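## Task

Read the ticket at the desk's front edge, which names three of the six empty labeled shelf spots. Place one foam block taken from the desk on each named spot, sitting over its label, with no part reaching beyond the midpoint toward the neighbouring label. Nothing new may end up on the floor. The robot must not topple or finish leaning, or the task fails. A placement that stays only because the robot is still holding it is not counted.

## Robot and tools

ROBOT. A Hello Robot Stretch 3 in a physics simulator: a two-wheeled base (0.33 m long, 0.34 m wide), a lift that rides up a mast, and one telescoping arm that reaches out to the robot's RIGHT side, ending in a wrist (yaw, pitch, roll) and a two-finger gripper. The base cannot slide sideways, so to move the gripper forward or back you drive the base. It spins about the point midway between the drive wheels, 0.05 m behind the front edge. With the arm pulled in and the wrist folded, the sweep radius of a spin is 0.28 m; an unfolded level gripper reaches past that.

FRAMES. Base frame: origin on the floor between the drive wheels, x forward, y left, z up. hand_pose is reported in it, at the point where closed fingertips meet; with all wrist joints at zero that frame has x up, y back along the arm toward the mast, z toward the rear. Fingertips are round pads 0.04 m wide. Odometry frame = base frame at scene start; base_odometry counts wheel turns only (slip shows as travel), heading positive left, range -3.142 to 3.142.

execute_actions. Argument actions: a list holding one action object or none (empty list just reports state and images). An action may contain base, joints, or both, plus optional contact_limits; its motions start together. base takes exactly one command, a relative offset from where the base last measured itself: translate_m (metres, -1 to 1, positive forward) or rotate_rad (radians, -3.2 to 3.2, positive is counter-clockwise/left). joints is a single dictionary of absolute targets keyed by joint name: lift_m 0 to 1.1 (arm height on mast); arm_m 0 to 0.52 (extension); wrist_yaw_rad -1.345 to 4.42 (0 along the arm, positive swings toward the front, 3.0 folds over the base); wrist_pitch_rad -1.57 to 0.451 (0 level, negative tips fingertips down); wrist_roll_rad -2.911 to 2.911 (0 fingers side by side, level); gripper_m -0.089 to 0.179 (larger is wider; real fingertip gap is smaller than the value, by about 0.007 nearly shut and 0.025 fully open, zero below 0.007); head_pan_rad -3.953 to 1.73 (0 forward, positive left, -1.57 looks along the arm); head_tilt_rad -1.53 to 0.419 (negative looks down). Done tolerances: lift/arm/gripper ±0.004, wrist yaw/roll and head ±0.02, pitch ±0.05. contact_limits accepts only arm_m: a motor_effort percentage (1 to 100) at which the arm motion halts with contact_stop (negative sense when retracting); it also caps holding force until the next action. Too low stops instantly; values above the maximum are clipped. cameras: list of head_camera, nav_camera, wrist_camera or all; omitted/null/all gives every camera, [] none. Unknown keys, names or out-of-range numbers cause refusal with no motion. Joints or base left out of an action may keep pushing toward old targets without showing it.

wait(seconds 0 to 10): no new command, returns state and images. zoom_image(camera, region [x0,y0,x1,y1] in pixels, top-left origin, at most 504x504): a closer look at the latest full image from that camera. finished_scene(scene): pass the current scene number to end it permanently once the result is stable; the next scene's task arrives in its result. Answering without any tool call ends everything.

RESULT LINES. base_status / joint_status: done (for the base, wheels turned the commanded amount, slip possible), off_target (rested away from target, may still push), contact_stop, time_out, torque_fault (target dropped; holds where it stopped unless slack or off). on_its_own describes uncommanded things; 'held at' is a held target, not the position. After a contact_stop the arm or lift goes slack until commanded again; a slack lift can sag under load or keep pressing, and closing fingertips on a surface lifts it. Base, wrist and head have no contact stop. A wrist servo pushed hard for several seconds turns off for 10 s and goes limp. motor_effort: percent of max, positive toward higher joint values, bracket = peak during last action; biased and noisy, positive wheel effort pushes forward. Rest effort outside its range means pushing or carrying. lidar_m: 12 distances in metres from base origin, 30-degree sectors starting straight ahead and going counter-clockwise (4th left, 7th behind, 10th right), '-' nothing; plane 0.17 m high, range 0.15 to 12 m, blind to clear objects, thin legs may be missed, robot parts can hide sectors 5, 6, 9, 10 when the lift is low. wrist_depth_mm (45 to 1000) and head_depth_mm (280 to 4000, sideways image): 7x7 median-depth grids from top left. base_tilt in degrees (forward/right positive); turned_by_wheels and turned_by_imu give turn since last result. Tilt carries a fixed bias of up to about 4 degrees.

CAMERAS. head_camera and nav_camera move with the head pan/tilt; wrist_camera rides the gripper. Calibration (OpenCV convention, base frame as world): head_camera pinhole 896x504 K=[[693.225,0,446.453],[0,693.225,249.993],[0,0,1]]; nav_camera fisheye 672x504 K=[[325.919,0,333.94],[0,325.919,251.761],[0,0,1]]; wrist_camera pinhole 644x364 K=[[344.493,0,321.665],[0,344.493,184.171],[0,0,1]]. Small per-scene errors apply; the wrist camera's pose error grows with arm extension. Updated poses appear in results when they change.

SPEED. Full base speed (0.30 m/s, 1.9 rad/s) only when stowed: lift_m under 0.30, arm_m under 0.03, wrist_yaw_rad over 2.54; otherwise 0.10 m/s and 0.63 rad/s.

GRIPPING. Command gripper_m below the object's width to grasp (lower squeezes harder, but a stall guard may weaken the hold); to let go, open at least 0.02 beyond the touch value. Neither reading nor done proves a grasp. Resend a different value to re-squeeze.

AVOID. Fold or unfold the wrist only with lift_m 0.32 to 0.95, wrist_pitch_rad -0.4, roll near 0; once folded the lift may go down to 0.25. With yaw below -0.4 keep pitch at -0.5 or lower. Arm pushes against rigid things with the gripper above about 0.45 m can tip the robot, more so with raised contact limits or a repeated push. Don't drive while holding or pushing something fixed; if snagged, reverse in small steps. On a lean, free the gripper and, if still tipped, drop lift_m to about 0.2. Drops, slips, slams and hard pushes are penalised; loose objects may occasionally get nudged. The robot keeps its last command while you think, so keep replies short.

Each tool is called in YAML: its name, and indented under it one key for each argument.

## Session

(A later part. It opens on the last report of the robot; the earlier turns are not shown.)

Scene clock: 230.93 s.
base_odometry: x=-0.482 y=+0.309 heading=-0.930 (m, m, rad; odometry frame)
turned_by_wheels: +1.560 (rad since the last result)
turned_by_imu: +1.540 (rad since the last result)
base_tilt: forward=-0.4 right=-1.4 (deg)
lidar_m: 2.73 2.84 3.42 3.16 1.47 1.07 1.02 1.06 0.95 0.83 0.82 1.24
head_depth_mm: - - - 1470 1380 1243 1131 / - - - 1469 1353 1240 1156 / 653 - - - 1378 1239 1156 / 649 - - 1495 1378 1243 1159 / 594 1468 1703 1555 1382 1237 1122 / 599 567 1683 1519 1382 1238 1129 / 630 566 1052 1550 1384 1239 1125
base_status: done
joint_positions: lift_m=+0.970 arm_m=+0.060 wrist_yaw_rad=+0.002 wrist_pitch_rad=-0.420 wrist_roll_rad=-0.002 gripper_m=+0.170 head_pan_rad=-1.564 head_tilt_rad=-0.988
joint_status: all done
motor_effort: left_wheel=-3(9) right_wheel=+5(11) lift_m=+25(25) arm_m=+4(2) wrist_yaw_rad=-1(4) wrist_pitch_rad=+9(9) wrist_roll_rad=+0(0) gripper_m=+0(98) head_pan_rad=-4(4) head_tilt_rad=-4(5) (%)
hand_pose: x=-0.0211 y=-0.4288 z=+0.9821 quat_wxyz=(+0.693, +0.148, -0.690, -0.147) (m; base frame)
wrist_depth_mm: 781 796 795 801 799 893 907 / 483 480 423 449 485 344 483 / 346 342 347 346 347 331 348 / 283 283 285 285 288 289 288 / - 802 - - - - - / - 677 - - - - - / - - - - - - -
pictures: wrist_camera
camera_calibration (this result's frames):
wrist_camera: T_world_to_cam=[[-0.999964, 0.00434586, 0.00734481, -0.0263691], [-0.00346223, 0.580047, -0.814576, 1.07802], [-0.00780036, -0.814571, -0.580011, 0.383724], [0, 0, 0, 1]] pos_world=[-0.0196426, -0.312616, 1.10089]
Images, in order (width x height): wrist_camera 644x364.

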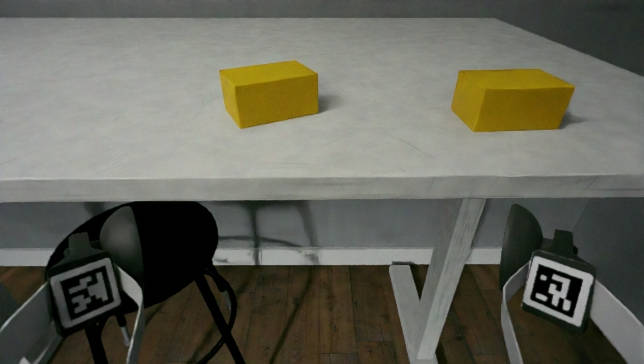

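execute_actions:
  actions:
    - {"base":{"translate_m":-0.19},"joints":{"arm_m":0.21,"lift_m":0.957}}
  cameras: ["wrist_camera"]

execute_actions:
  actions:
    - {"joints":{"arm_m":0.3}}
  cameras: ["wrist_camera"]

execute_actions:
  actions:
    - {"joints":{"gripper_m":0.063}}
  cameras: []

execute_actions:
  actions:
    - {"joints":{"lift_m":0.98}}
  cameras: ["wrist_camera"]

Scene clock: 241.63 s.
base_odometry: x=-0.596 y=+0.461 heading=-0.930 (m, m, rad; odometry frame)
turned_by_wheels: +0.000 (rad since the last result)
turned_by_imu: +0.001 (rad since the last result)
base_tilt: forward=-0.3 right=-1.5 (deg)
lidar_m: 2.92 3.04 3.55 3.17 1.20 0.87 0.83 0.86 1.17 0.90 0.89 0.95
head_depth_mm: - 1615 1741 1540 1381 1239 1132 / - 1591 1712 1555 1377 1231 1159 / - 1138 1323 1507 1357 1243 1155 / - - 1695 1544 1380 1233 1148 / 615 1501 1702 1548 1379 1237 1128 / 650 1465 1696 1536 1375 1244 1128 / 630 1448 1685 1536 1378 1235 1124
base_status: done
joint_positions: lift_m=+0.957 arm_m=+0.210 wrist_yaw_rad=+0.001 wrist_pitch_rad=-0.420 wrist_roll_rad=-0.002 gripper_m=+0.170 head_pan_rad=-1.564 head_tilt_rad=-0.988
joint_status: all done
motor_effort: left_wheel=-3(8) right_wheel=+4(6) lift_m=+18(26) arm_m=+5(1) wrist_yaw_rad=-1(2) wrist_pitch_rad=+9(9) wrist_roll_rad=+0(0) gripper_m=+0(0) head_pan_rad=-3(3) head_tilt_rad=-5(4) (%)
hand_pose: x=-0.0212 y=-0.5788 z=+0.9695 quat_wxyz=(+0.693, +0.148, -0.690, -0.147) (m; base frame)
wrist_depth_mm: 725 724 723 724 726 780 785 / 441 441 441 442 440 442 853 / 284 316 317 217 301 318 318 / 245 247 237 202 228 248 248 / 206 211 202 203 203 211 203 / - 169 172 172 172 172 178 / 155 157 157 157 157 158 162
pictures: wrist_camera
camera_calibration (this result's frames):
wrist_camera: T_world_to_cam=[[-0.999962, 0.00461698, 0.0073447, -0.0255286], [-0.00330487, 0.580048, -0.814576, 1.15475], [-0.00802115, -0.814569, -0.580011, 0.254258], [0, 0, 0, 1]] pos_world=[-0.0196719, -0.462582, 1.08829]
Images, in order (width x height): wrist_camera 644x364.

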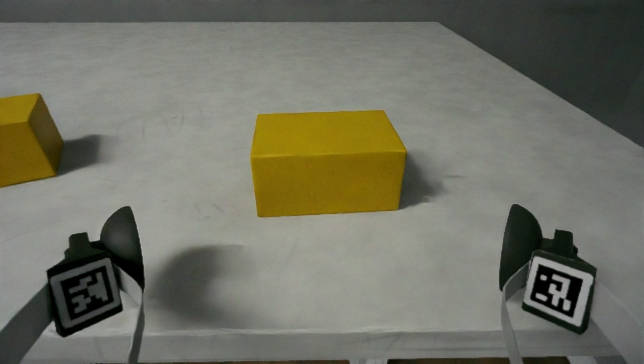

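Scene clock: 243.53 s.
base_odometry: x=-0.596 y=+0.461 heading=-0.930 (m, m, rad; odometry frame)
turned_by_wheels: +0.000 (rad since the last result)
turned_by_imu: +0.000 (rad since the last result)
base_tilt: forward=-0.5 right=-1.4 (deg)
lidar_m: 2.92 3.04 3.54 3.17 1.20 0.87 0.83 0.86 1.17 0.90 0.89 0.95
head_depth_mm: - 1578 1736 1549 1376 1238 1129 / 599 1521 1730 1549 1370 1241 1161 / 590 995 1322 1504 1367 1244 1152 / - 1501 1690 1546 1374 1234 1161 / 598 1479 1697 1544 1375 1235 1126 / 614 1466 1711 1539 1380 1241 1125 / 633 1459 1680 1552 1369 1238 1126
base_status: not commanded
joint_positions: lift_m=+0.957 arm_m=+0.300 wrist_yaw_rad=+0.001 wrist_pitch_rad=-0.420 wrist_roll_rad=-0.002 gripper_m=+0.170 head_pan_rad=-1.564 head_tilt_rad=-0.988
joint_status: all done
motor_effort: left_wheel=-3(3) right_wheel=+4(4) lift_m=+18(18) arm_m=+5(6) wrist_yaw_rad=-1(1) wrist_pitch_rad=+9(9) wrist_roll_rad=+0(0) gripper_m=+0(0) head_pan_rad=-4(3) head_tilt_rad=-4(4) (%)
hand_pose: x=-0.0212 y=-0.6688 z=+0.9695 quat_wxyz=(+0.693, +0.148, -0.690, -0.147) (m; base frame)
wrist_depth_mm: 677 684 678 680 690 701 704 / 440 439 439 440 438 440 770 / 316 316 316 315 319 316 316 / 246 247 247 247 248 248 247 / 206 209 143 138 143 211 203 / - 169 121 122 124 172 177 / 145 149 137 137 142 149 145
pictures: wrist_camera
camera_calibration (this result's frames):
wrist_camera: T_world_to_cam=[[-0.999962, 0.00462602, 0.00734479, -0.0251091], [-0.0032997, 0.580048, -0.814576, 1.20696], [-0.00802857, -0.814569, -0.580011, 0.180946], [0, 0, 0, 1]] pos_world=[-0.0196728, -0.552583, 1.08829]
Images, in order (width x height): wrist_camera 644x364.

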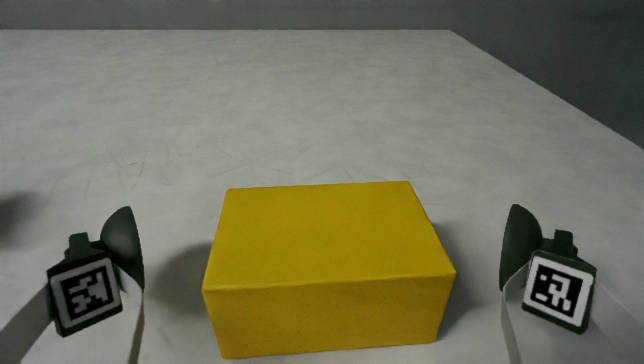

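Scene clock: 245.10 s.
base_odometry: x=-0.596 y=+0.461 heading=-0.930 (m, m, rad; odometry frame)
turned_by_wheels: +0.000 (rad since the last result)
turned_by_imu: +0.000 (rad since the last result)
base_tilt: forward=-0.4 right=-1.5 (deg)
lidar_m: 2.92 3.05 3.54 3.16 1.20 0.87 0.83 0.86 1.16 0.90 0.89 0.95
head_depth_mm: - 1559 1723 1551 1377 1249 1128 / 601 1511 1723 1561 1375 1237 1154 / 592 993 1314 1494 1361 1238 1160 / - 1504 1702 1547 1378 1242 1160 / 599 1473 1698 1551 1371 1240 1130 / 634 1467 1693 1553 1369 1245 1131 / 631 1453 1695 1545 1373 1244 1125
base_status: not commanded
joint_positions: lift_m=+0.957 arm_m=+0.300 wrist_yaw_rad=+0.001 wrist_pitch_rad=-0.419 wrist_roll_rad=-0.002 gripper_m=+0.064 head_pan_rad=-1.564 head_tilt_rad=-0.988
joint_status: all done
motor_effort: left_wheel=-2(3) right_wheel=+5(5) lift_m=+17(17) arm_m=+5(5) wrist_yaw_rad=-1(1) wrist_pitch_rad=+9(9) wrist_roll_rad=+0(0) gripper_m=-23(100) head_pan_rad=-3(3) head_tilt_rad=-4(5) (%)
hand_pose: x=-0.0213 y=-0.6689 z=+0.9696 quat_wxyz=(+0.693, +0.148, -0.690, -0.147) (m; base frame)
wrist_depth_mm: 684 675 681 687 684 712 708 / 438 444 440 442 442 442 763 / 314 318 318 316 317 317 337 / 246 248 247 169 246 248 248 / 203 206 138 138 138 210 202 / 171 177 122 126 135 - 173 / 151 149 141 142 147 149 150
pictures: none
No camera images: the call's "cameras" was empty. Leave "cameras" out to get every camera's image.

Scene clock: 246.07 s.
base_odometry: x=-0.596 y=+0.461 heading=-0.930 (m, m, rad; odometry frame)
turned_by_wheels: +0.000 (rad since the last result)
turned_by_imu: +0.000 (rad since the last result)
base_tilt: forward=-0.6 right=-1.4 (deg)
lidar_m: 2.93 3.05 3.56 3.17 1.21 0.87 0.83 0.86 1.17 0.90 0.89 0.95
head_depth_mm: 616 1525 1738 1551 1378 1247 1124 / 616 1505 1740 1568 1382 1237 1153 / 610 996 1318 1497 1358 1231 1161 / - 1488 1687 1550 1374 1242 1150 / 600 1478 1696 1545 1373 1245 1130 / 632 1464 1690 1548 1373 1234 1129 / 632 1455 1683 1545 1374 1238 1124
base_status: not commanded
joint_positions: lift_m=+0.980 arm_m=+0.300 wrist_yaw_rad=+0.001 wrist_pitch_rad=-0.419 wrist_roll_rad=-0.002 gripper_m=+0.064 head_pan_rad=-1.564 head_tilt_rad=-0.988
joint_status: all done
motor_effort: left_wheel=-3(3) right_wheel=+5(4) lift_m=+25(31) arm_m=+5(5) wrist_yaw_rad=-1(0) wrist_pitch_rad=+9(9) wrist_roll_rad=+0(0) gripper_m=-22(23) head_pan_rad=-4(3) head_tilt_rad=-3(4) (%)
hand_pose: x=-0.0213 y=-0.6688 z=+0.9921 quat_wxyz=(+0.693, +0.148, -0.690, -0.147) (m; base frame)
wrist_depth_mm: 678 682 697 682 694 705 711 / 504 505 508 511 511 743 769 / 367 367 364 367 366 366 828 / 284 285 286 171 284 287 287 / 235 238 139 139 139 244 235 / 198 205 122 126 135 - 199 / 177 173 139 143 168 173 173
pictures: wrist_camera
camera_calibration (this result's frames):
wrist_camera: T_world_to_cam=[[-0.999961, 0.00491832, 0.00734339, -0.0251433], [-0.00313072, 0.57988, -0.814696, 1.22541], [-0.00826522, -0.814687, -0.579842, 0.193783], [0, 0, 0, 1]] pos_world=[-0.0197043, -0.552593, 1.11088]
Images, in order (width x height): wrist_camera 644x364.

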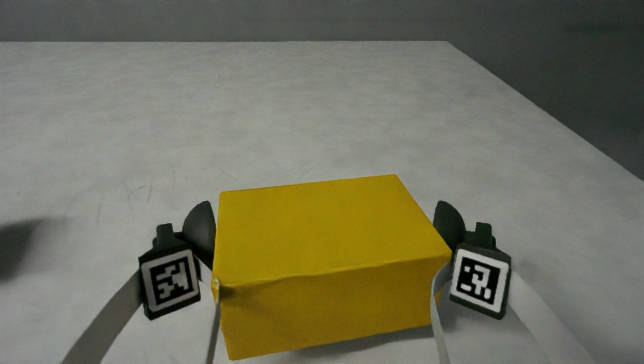

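execute_actions:
  actions:
    - {"joints":{"arm_m":0.08}}
  cameras: []

execute_actions:
  actions:
    - {"base":{"rotate_rad":1.65},"joints":{"arm_m":0,"lift_m":0.29,"wrist_yaw_rad":2.6}}
  cameras: []

execute_actions:
  actions:
    - {"base":{"translate_m":1.0}}
  cameras: []

execute_actions:
  actions:
    - {"base":{"translate_m":1.0}}
  cameras: []

execute_actions:
  actions:
    - {"base":{"translate_m":0.6}}
  cameras: []

execute_actions:
  actions:
    - {"base":{"rotate_rad":1.48},"joints":{"lift_m":0.545,"wrist_yaw_rad":0}}
  cameras: ["head_camera","wrist_camera"]

Scene clock: 258.77 s.
base_odometry: x=-0.596 y=+0.461 heading=-0.930 (m, m, rad; odometry frame)
turned_by_wheels: +0.000 (rad since the last result)
turned_by_imu: +0.001 (rad since the last result)
base_tilt: forward=-0.6 right=-1.4 (deg)
lidar_m: 2.92 3.05 3.55 3.17 1.21 0.87 0.83 0.86 1.16 0.90 0.89 0.95
head_depth_mm: - - - 1528 1381 1240 1129 / - - - 1540 1375 1244 1156 / - - - 1503 1353 1242 1155 / - - - 1517 1376 1240 1155 / 632 446 1701 1549 1383 1238 1123 / 633 1474 1705 1533 1376 1246 1126 / 632 1450 1683 1545 1379 1237 1124
base_status: not commanded
joint_positions: lift_m=+0.980 arm_m=+0.080 wrist_yaw_rad=+0.001 wrist_pitch_rad=-0.420 wrist_roll_rad=-0.002 gripper_m=+0.064 head_pan_rad=-1.564 head_tilt_rad=-0.988
joint_status: all done
motor_effort: left_wheel=-3(2) right_wheel=+5(5) lift_m=+25(26) arm_m=-5(6) wrist_yaw_rad=+0(1) wrist_pitch_rad=+9(9) wrist_roll_rad=+0(0) gripper_m=-22(23) head_pan_rad=-3(3) head_tilt_rad=-4(6) (%)
hand_pose: x=-0.0213 y=-0.4495 z=+0.9921 quat_wxyz=(+0.693, +0.148, -0.690, -0.147) (m; base frame)
wrist_depth_mm: 837 838 836 829 874 889 897 / 512 511 513 511 513 946 946 / 335 352 368 369 367 369 883 / 288 287 289 171 288 287 286 / 757 786 139 139 139 - 938 / 681 743 122 126 135 - - / - - 139 143 - - 950
pictures: none
No camera images: the call's "cameras" was empty. Leave "cameras" out to get every camera's image.

Scene clock: 265.87 s.
base_odometry: x=-0.596 y=+0.461 heading=+0.720 (m, m, rad; odometry frame)
turned_by_wheels: +1.650 (rad since the last result)
turned_by_imu: +1.630 (rad since the last result)
base_tilt: forward=-0.5 right=-1.5 (deg)
lidar_m: 2.63 1.12 0.85 0.83 0.88 0.91 0.90 0.89 1.38 2.92 3.11 3.28
head_depth_mm: 2510 2081 1779 1542 1382 1238 1122 / 2475 2079 1778 1544 1375 1242 1157 / 2476 2052 1768 1549 1375 1246 - / 2470 2082 1758 1547 1369 1252 - / 2480 2083 1774 1551 1382 1237 1130 / 2454 2069 1760 1555 1380 1237 1127 / 2469 2081 1771 1551 1381 1242 1124
base_status: done
joint_positions: lift_m=+0.290 arm_m=+0.001 wrist_yaw_rad=+2.598 wrist_pitch_rad=-0.420 wrist_roll_rad=-0.002 gripper_m=+0.064 head_pan_rad=-1.564 head_tilt_rad=-0.988
joint_status: all done
motor_effort: left_wheel=-3(7) right_wheel=+5(11) lift_m=+18(22) arm_m=-5(6) wrist_yaw_rad=+2(4) wrist_pitch_rad=+9(9) wrist_roll_rad=+0(0) gripper_m=-22(22) head_pan_rad=-3(4) head_tilt_rad=-5(6) (%)
hand_pose: x=+0.0948 y=+0.0462 z=+0.3024 quat_wxyz=(+0.328, +0.705, -0.043, +0.628) (m; base frame)
wrist_depth_mm: 656 718 795 894 - - - / 701 754 851 971 - - - / 724 813 890 933 935 938 954 / 748 732 729 171 736 735 730 / 604 612 139 139 138 624 601 / 518 527 122 126 135 - 512 / - - 134 143 437 442 445
pictures: none
No camera images: the call's "cameras" was empty. Leave "cameras" out to get every camera's image.

Scene clock: 270.87 s.
base_odometry: x=+0.156 y=+1.120 heading=+0.720 (m, m, rad; odometry frame)
turned_by_wheels: +0.000 (rad since the last result)
turned_by_imu: +0.006 (rad since the last result)
base_tilt: forward=-0.4 right=-1.7 (deg)
lidar_m: 2.16 1.03 0.78 0.77 0.82 1.17 1.89 2.19 3.06 3.01 2.95 2.18
head_depth_mm: 2453 2073 1768 1546 1383 1239 1131 / 2476 2055 1752 1544 1377 1240 1158 / 2512 2059 1759 1553 1374 1239 - / 2498 2089 1771 1552 1379 1255 - / 2483 2076 1780 1546 1376 1237 1127 / 2475 2043 1778 1562 1375 1244 1122 / 2481 2056 1766 1543 1378 1235 1122
base_status: done
joint_positions: lift_m=+0.290 arm_m=+0.001 wrist_yaw_rad=+2.598 wrist_pitch_rad=-0.420 wrist_roll_rad=-0.002 gripper_m=+0.064 head_pan_rad=-1.564 head_tilt_rad=-0.988
joint_status: not commanded
motor_effort: left_wheel=-3(7) right_wheel=+5(12) lift_m=+18(18) arm_m=-5(5) wrist_yaw_rad=+1(2) wrist_pitch_rad=+9(9) wrist_roll_rad=+0(0) gripper_m=-22(22) head_pan_rad=-3(4) head_tilt_rad=-5(5) (%)
hand_pose: x=+0.0947 y=+0.0462 z=+0.3024 quat_wxyz=(+0.328, +0.705, -0.043, +0.628) (m; base frame)
wrist_depth_mm: 612 667 738 827 961 - - / 651 700 791 870 - - - / 680 750 842 887 931 922 943 / 706 730 732 171 735 735 741 / 601 619 139 139 139 620 604 / 517 535 122 126 135 - 515 / - - 134 143 434 446 449
pictures: none
No camera images: the call's "cameras" was empty. Leave "cameras" out to get every camera's image.

Scene clock: 275.97 s.
base_odometry: x=+0.908 y=+1.780 heading=+0.720 (m, m, rad; odometry frame)
turned_by_wheels: +0.000 (rad since the last result)
turned_by_imu: +0.006 (rad since the last result)
base_tilt: forward=-0.4 right=-1.3 (deg)
lidar_m: 1.16 0.93 0.72 0.70 0.74 1.07 2.80 3.14 3.13 2.66 1.51 1.25
head_depth_mm: 2511 2050 1770 1554 1385 1238 1130 / 2476 2078 1771 1549 1378 1241 1156 / 2502 2064 1776 1546 1375 1245 - / 2443 2058 1778 1542 1368 1259 - / 2479 2060 1765 1553 1380 1241 1124 / 2397 2050 1765 1534 1380 1244 1129 / 2420 2045 1760 1551 1384 1228 1126
base_status: done
joint_positions: lift_m=+0.290 arm_m=+0.001 wrist_yaw_rad=+2.598 wrist_pitch_rad=-0.420 wrist_roll_rad=-0.002 gripper_m=+0.064 head_pan_rad=-1.564 head_tilt_rad=-0.988
joint_status: not commanded
motor_effort: left_wheel=-4(7) right_wheel=+5(12) lift_m=+18(18) arm_m=-5(5) wrist_yaw_rad=+1(1) wrist_pitch_rad=+9(10) wrist_roll_rad=+0(0) gripper_m=-22(23) head_pan_rad=-3(3) head_tilt_rad=-6(3) (%)
hand_pose: x=+0.0946 y=+0.0462 z=+0.3024 quat_wxyz=(+0.328, +0.705, -0.043, +0.628) (m; base frame)
wrist_depth_mm: 563 616 674 757 858 - - / 590 646 719 811 946 - - / 630 698 769 865 947 937 941 / 662 707 731 171 734 738 733 / 603 609 138 138 139 619 601 / 509 528 122 126 135 - 514 / - - 133 143 435 447 445
pictures: none
No camera images: the call's "cameras" was empty. Leave "cameras" out to get every camera's image.

Scene clock: 279.67 s.
base_odometry: x=+1.359 y=+2.175 heading=+0.720 (m, m, rad; odometry frame)
turned_by_wheels: +0.000 (rad since the last result)
turned_by_imu: +0.003 (rad since the last result)
base_tilt: forward=-0.6 right=-1.5 (deg)
lidar_m: 0.56 0.57 0.67 0.66 0.70 1.01 3.40 3.71 3.20 1.90 0.79 0.81
head_depth_mm: 2468 2076 1771 1550 1382 1238 1126 / 2479 2069 1768 1551 1379 1244 1155 / 2469 2049 1767 1546 1373 1243 - / 2409 2059 1770 1559 1377 1257 - / 2392 2069 1776 1554 1379 1234 1131 / 2441 2049 1780 1542 1377 1237 1124 / 1827 1915 1708 1537 1370 1230 1126
base_status: done
joint_positions: lift_m=+0.290 arm_m=+0.001 wrist_yaw_rad=+2.598 wrist_pitch_rad=-0.420 wrist_roll_rad=-0.002 gripper_m=+0.064 head_pan_rad=-1.564 head_tilt_rad=-0.988
joint_status: not commanded
motor_effort: left_wheel=-3(7) right_wheel=+4(12) lift_m=+18(18) arm_m=-5(5) wrist_yaw_rad=+1(1) wrist_pitch_rad=+10(10) wrist_roll_rad=+0(0) gripper_m=-22(21) head_pan_rad=-3(3) head_tilt_rad=-3(3) (%)
hand_pose: x=+0.0946 y=+0.0462 z=+0.3024 quat_wxyz=(+0.328, +0.705, -0.043, +0.628) (m; base frame)
wrist_depth_mm: 530 579 639 720 808 814 663 / 565 615 690 766 884 852 460 / 600 649 745 840 909 855 503 / 630 682 729 172 736 730 540 / 607 616 139 139 139 583 486 / 512 526 122 126 135 - 489 / - - 134 143 433 444 444
pictures: none
No camera images: the call's "cameras" was empty. Leave "cameras" out to get every camera's image.

Scene clock: 283.10 s.
base_odometry: x=+1.359 y=+2.175 heading=+2.199 (m, m, rad; odometry frame)
turned_by_wheels: +1.480 (rad since the last result)
turned_by_imu: +1.461 (rad since the last result)
base_tilt: forward=-0.5 right=-1.6 (deg)
lidar_m: 0.66 0.68 0.92 2.40 3.41 3.24 2.64 0.79 0.82 0.74 0.56 0.69
head_depth_mm: 760 896 1022 980 1314 1240 1129 / 754 888 1018 958 1317 1277 - / 751 881 1013 955 1313 1283 - / 747 872 1013 960 758 - - / 742 869 1008 958 1307 1236 1120 / 737 864 989 944 1317 1241 1132 / 636 722 749 1377 1374 1238 1126
base_status: done
joint_positions: lift_m=+0.545 arm_m=+0.001 wrist_yaw_rad=+0.002 wrist_pitch_rad=-0.421 wrist_roll_rad=-0.002 gripper_m=+0.064 head_pan_rad=-1.564 head_tilt_rad=-0.988
joint_status: all done
motor_effort: left_wheel=-2(10) right_wheel=+5(12) lift_m=+25(30) arm_m=-5(5) wrist_yaw_rad=-2(5) wrist_pitch_rad=+10(10) wrist_roll_rad=+0(0) gripper_m=-23(22) head_pan_rad=-3(4) head_tilt_rad=-4(5) (%)
hand_pose: x=-0.0211 y=-0.3696 z=+0.5569 quat_wxyz=(+0.693, +0.149, -0.690, -0.147) (m; base frame)
wrist_depth_mm: 279 375 507 495 498 497 501 / 426 377 509 511 511 509 478 / 636 345 365 367 365 368 369 / 703 350 329 171 329 335 616 / 767 439 139 139 139 708 676 / 802 801 122 126 135 - 649 / 704 684 139 142 594 600 601
pictures: head_camera (sideways: a quarter turn clockwise sets it upright), wrist_camera
camera_calibration (this result's frames):
head_camera: T_world_to_cam=[[0.0291135, 0.827561, -0.560621, 0.749716], [0.999127, -0.0409073, -0.00849981, 0.00488566], [-0.0299676, -0.559884, -0.828029, 1.031], [0, 0, 0, 1]] pos_world=[0.00418832, -0.0429954, 1.27405]
wrist_camera: T_world_to_cam=[[-0.999964, 0.00411612, 0.00735876, -0.0235468], [-0.00359932, 0.58085, -0.814002, 0.697278], [-0.00762487, -0.814, -0.580815, 0.185946], [0, 0, 0, 1]] pos_world=[-0.0196184, -0.253557, 0.67576]
Images, in order (width x height): head_camera 896x504, wrist_camera 644x364.

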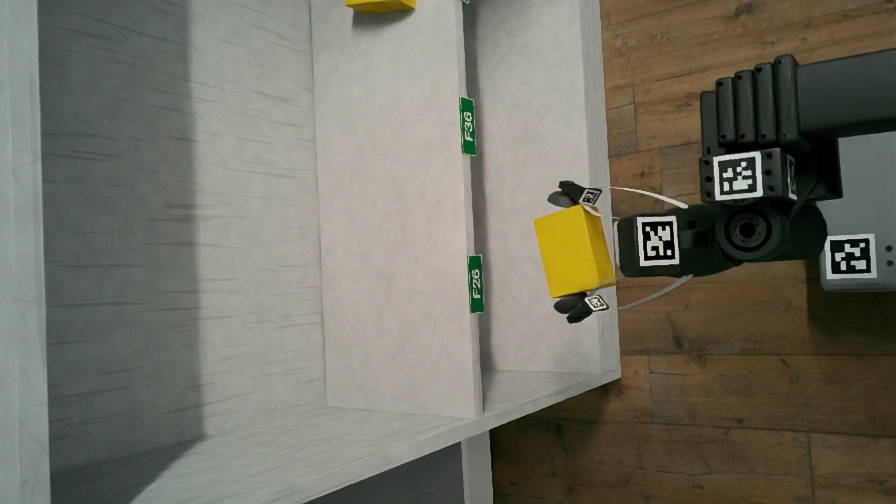

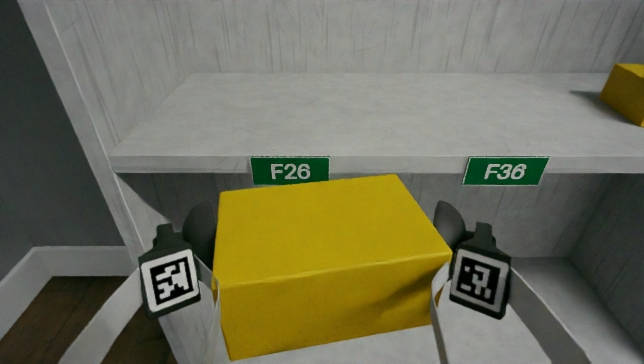

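execute_actions:
  actions:
    - {"base":{"translate_m":0.037},"joints":{"arm_m":0.27}}
  cameras: []

execute_actions:
  actions:
    - {"joints":{"lift_m":0.524}}
  cameras: []

execute_actions:
  actions:
    - {"joints":{"gripper_m":0.145}}
  cameras: []

execute_actions:
  actions:
    - {"joints":{"arm_m":0.1,"head_pan_rad":-2.5,"head_tilt_rad":-0.6}}

Scene clock: 294.77 s.
base_odometry: x=+1.338 y=+2.205 heading=+2.199 (m, m, rad; odometry frame)
turned_by_wheels: +0.000 (rad since the last result)
turned_by_imu: +0.001 (rad since the last result)
base_tilt: forward=-0.4 right=-1.7 (deg)
lidar_m: 0.62 0.64 0.86 2.27 3.42 3.30 2.68 0.82 0.83 0.59 0.55 0.65
head_depth_mm: 758 893 1026 978 1307 1242 1125 / 753 887 1016 956 1311 - - / 751 882 1006 - 1306 1236 1160 / 744 874 1012 - 1307 1237 1160 / 742 865 1012 957 1294 1244 1132 / 734 841 911 936 1359 1235 1122 / 506 615 1061 1381 1379 1240 1121
base_status: done
joint_positions: lift_m=+0.545 arm_m=+0.270 wrist_yaw_rad=+0.001 wrist_pitch_rad=-0.421 wrist_roll_rad=-0.002 gripper_m=+0.064 head_pan_rad=-1.564 head_tilt_rad=-0.988
joint_status: all done
motor_effort: left_wheel=-3(5) right_wheel=+5(9) lift_m=+25(25) arm_m=+5(5) wrist_yaw_rad=-1(1) wrist_pitch_rad=+10(10) wrist_roll_rad=+0(0) gripper_m=-23(22) head_pan_rad=-3(4) head_tilt_rad=-5(5) (%)
hand_pose: x=-0.0212 y=-0.6387 z=+0.5569 quat_wxyz=(+0.693, +0.148, -0.690, -0.147) (m; base frame)
wrist_depth_mm: 219 257 255 256 255 254 256 / 220 273 278 275 277 277 277 / 220 293 302 303 302 304 304 / 220 275 283 172 283 283 283 / 217 237 139 138 139 242 234 / 198 204 122 126 134 - 198 / 176 172 139 142 167 171 172
pictures: none
No camera images: the call's "cameras" was empty. Leave "cameras" out to get every camera's image.

Scene clock: 295.70 s.
base_odometry: x=+1.338 y=+2.205 heading=+2.199 (m, m, rad; odometry frame)
turned_by_wheels: +0.000 (rad since the last result)
turned_by_imu: +0.000 (rad since the last result)
base_tilt: forward=-0.4 right=-1.6 (deg)
lidar_m: 0.62 0.64 0.86 2.27 3.41 3.29 2.68 0.82 0.83 0.59 0.55 0.64
head_depth_mm: 761 891 1020 978 1319 1238 1125 / 753 884 1018 956 1309 1260 - / 750 879 1018 - 1308 1234 1158 / 743 877 1011 - 1310 1244 1159 / 737 869 1011 955 1299 1238 1129 / 734 841 911 939 1357 1233 1131 / 506 614 1061 1369 1377 1240 1127
base_status: not commanded
joint_positions: lift_m=+0.524 arm_m=+0.270 wrist_yaw_rad=+0.001 wrist_pitch_rad=-0.421 wrist_roll_rad=-0.002 gripper_m=+0.064 head_pan_rad=-1.564 head_tilt_rad=-0.988
joint_status: all done
motor_effort: left_wheel=-3(3) right_wheel=+5(5) lift_m=+18(19) arm_m=+5(5) wrist_yaw_rad=-1(0) wrist_pitch_rad=+10(10) wrist_roll_rad=+0(0) gripper_m=-22(22) head_pan_rad=-3(3) head_tilt_rad=-5(3) (%)
hand_pose: x=-0.0212 y=-0.6387 z=+0.5363 quat_wxyz=(+0.693, +0.148, -0.690, -0.147) (m; base frame)
wrist_depth_mm: 219 255 254 256 255 257 254 / 220 275 277 276 276 278 278 / 219 293 296 296 296 297 297 / 220 249 248 169 249 249 248 / 200 208 138 138 138 211 204 / 172 177 122 126 135 - 173 / 152 150 141 143 148 150 151
pictures: none
No camera images: the call's "cameras" was empty. Leave "cameras" out to get every camera's image.

Scene clock: 297.00 s.
base_odometry: x=+1.338 y=+2.205 heading=+2.199 (m, m, rad; odometry frame)
turned_by_wheels: +0.000 (rad since the last result)
turned_by_imu: +0.000 (rad since the last result)
base_tilt: forward=-0.5 right=-1.5 (deg)
lidar_m: 0.62 0.64 0.86 2.27 3.38 3.30 2.68 0.82 0.83 0.59 0.55 0.65
head_depth_mm: 758 893 1025 974 1314 1240 1130 / 755 887 1014 961 1303 1258 - / 749 882 1014 - 1313 1245 1161 / 744 876 1012 - 1312 1244 1157 / 738 866 1010 955 1300 1238 1133 / 736 842 916 935 1348 1242 1127 / 506 614 1062 1379 1371 1239 1121
base_status: not commanded
joint_positions: lift_m=+0.524 arm_m=+0.270 wrist_yaw_rad=+0.001 wrist_pitch_rad=-0.421 wrist_roll_rad=-0.002 gripper_m=+0.145 head_pan_rad=-1.564 head_tilt_rad=-0.988
joint_status: all done
motor_effort: left_wheel=-2(3) right_wheel=+4(5) lift_m=+18(18) arm_m=+5(5) wrist_yaw_rad=-1(1) wrist_pitch_rad=+10(10) wrist_roll_rad=+0(0) gripper_m=+0(98) head_pan_rad=-3(4) head_tilt_rad=-4(4) (%)
hand_pose: x=-0.0212 y=-0.6387 z=+0.5363 quat_wxyz=(+0.693, +0.148, -0.690, -0.147) (m; base frame)
wrist_depth_mm: 219 254 254 255 255 255 255 / 220 274 277 276 278 279 278 / 219 291 297 297 298 298 298 / 220 249 248 170 248 248 249 / 199 211 144 139 144 212 204 / 178 - 123 126 136 - 173 / - 150 142 142 146 150 150
pictures: none
No camera images: the call's "cameras" was empty. Leave "cameras" out to get every camera's image.

Scene clock: 299.50 s.
base_odometry: x=+1.338 y=+2.205 heading=+2.199 (m, m, rad; odometry frame)
turned_by_wheels: +0.000 (rad since the last result)
turned_by_imu: +0.001 (rad since the last result)
base_tilt: forward=-0.5 right=-1.6 (deg)
lidar_m: 0.62 0.64 0.86 2.27 3.40 3.28 2.68 0.82 0.83 0.59 0.55 0.65
head_depth_mm: 1614 1850 2929 2314 1828 1510 1280 / 1637 1870 1922 2144 1836 1499 1276 / 1039 1141 1302 1455 1677 1511 1286 / 1090 1198 1323 1495 1684 1518 1286 / 1133 1227 1349 973 1071 1293 1257 / 1036 1079 875 1008 1076 1300 1189 / 938 963 938 1060 1093 927 1183
base_status: not commanded
joint_positions: lift_m=+0.524 arm_m=+0.100 wrist_yaw_rad=+0.001 wrist_pitch_rad=-0.421 wrist_roll_rad=-0.002 gripper_m=+0.145 head_pan_rad=-2.493 head_tilt_rad=-0.606
joint_status: all done
motor_effort: left_wheel=-3(3) right_wheel=+4(4) lift_m=+18(18) arm_m=-5(6) wrist_yaw_rad=-1(1) wrist_pitch_rad=+10(10) wrist_roll_rad=+0(0) gripper_m=+0(0) head_pan_rad=-4(41) head_tilt_rad=+2(22) (%)
hand_pose: x=-0.0212 y=-0.4694 z=+0.5363 quat_wxyz=(+0.693, +0.148, -0.690, -0.147) (m; base frame)
wrist_depth_mm: 218 310 410 409 411 409 408 / 217 309 430 303 430 430 427 / 218 289 317 274 320 319 321 / 230 250 249 251 248 249 250 / 632 238 481 242 596 238 241 / 720 - 617 646 650 - 652 / 684 376 551 582 586 582 586
pictures: head_camera (sideways: a quarter turn clockwise sets it upright), nav_camera (sideways: a quarter turn counterclockwise sets it upright), wrist_camera
camera_calibration (this result's frames):
head_camera: T_world_to_cam=[[0.466344, 0.309671, -0.828629, 1.09632], [0.565447, -0.824724, 0.0100162, -0.016575], [-0.680289, -0.473217, -0.559708, 0.685991], [0, 0, 0, 1]] pos_world=[-0.0352162, -0.0285446, 1.29256]
nav_camera: T_world_to_cam=[[-0.485265, -0.353752, 0.799611, -0.996034], [-0.600273, 0.799727, -0.0104879, 0.0646232], [-0.63576, -0.485074, -0.600427, 0.741869], [0, 0, 0, 1]] pos_world=[0.0271024, -0.0441683, 1.24256]
wrist_camera: T_world_to_cam=[[-0.999962, 0.00477616, 0.0073585, -0.0228227], [-0.00321606, 0.580818, -0.814027, 0.738488], [-0.00816187, -0.81402, -0.58078, 0.0927596], [0, 0, 0, 1]] pos_world=[-0.0196897, -0.35331, 0.65519]
Images, in order (width x height): head_camera 896x504, nav_camera 672x504, wrist_camera 644x364.

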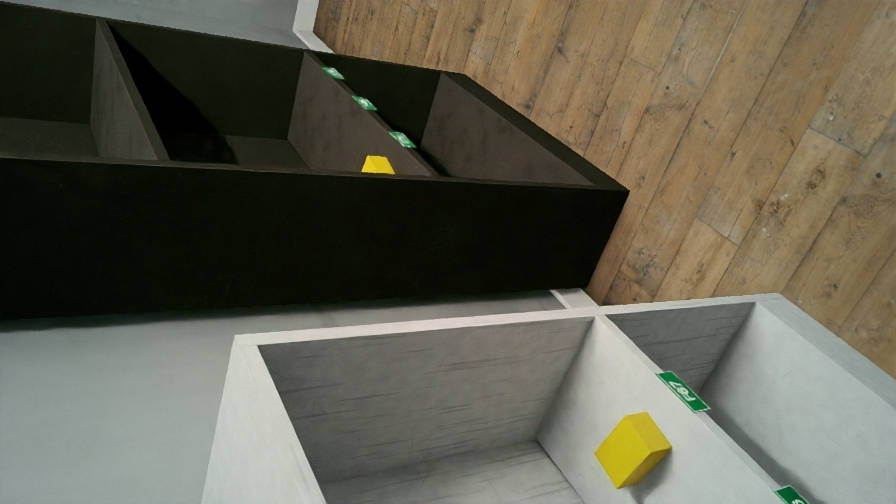

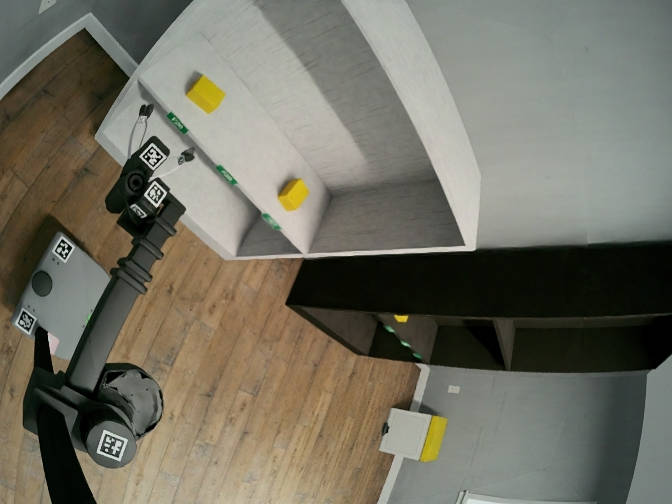

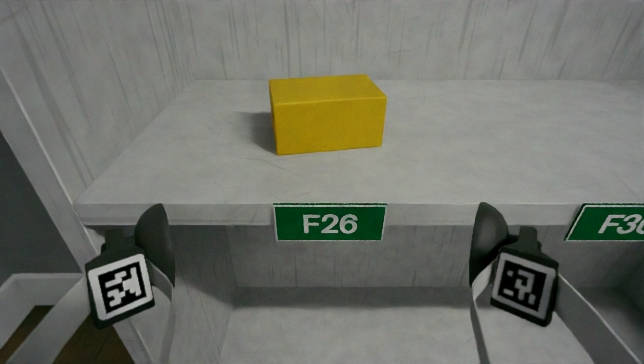

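finished_scene:
  scene: 2

The scene is finished: the task was done.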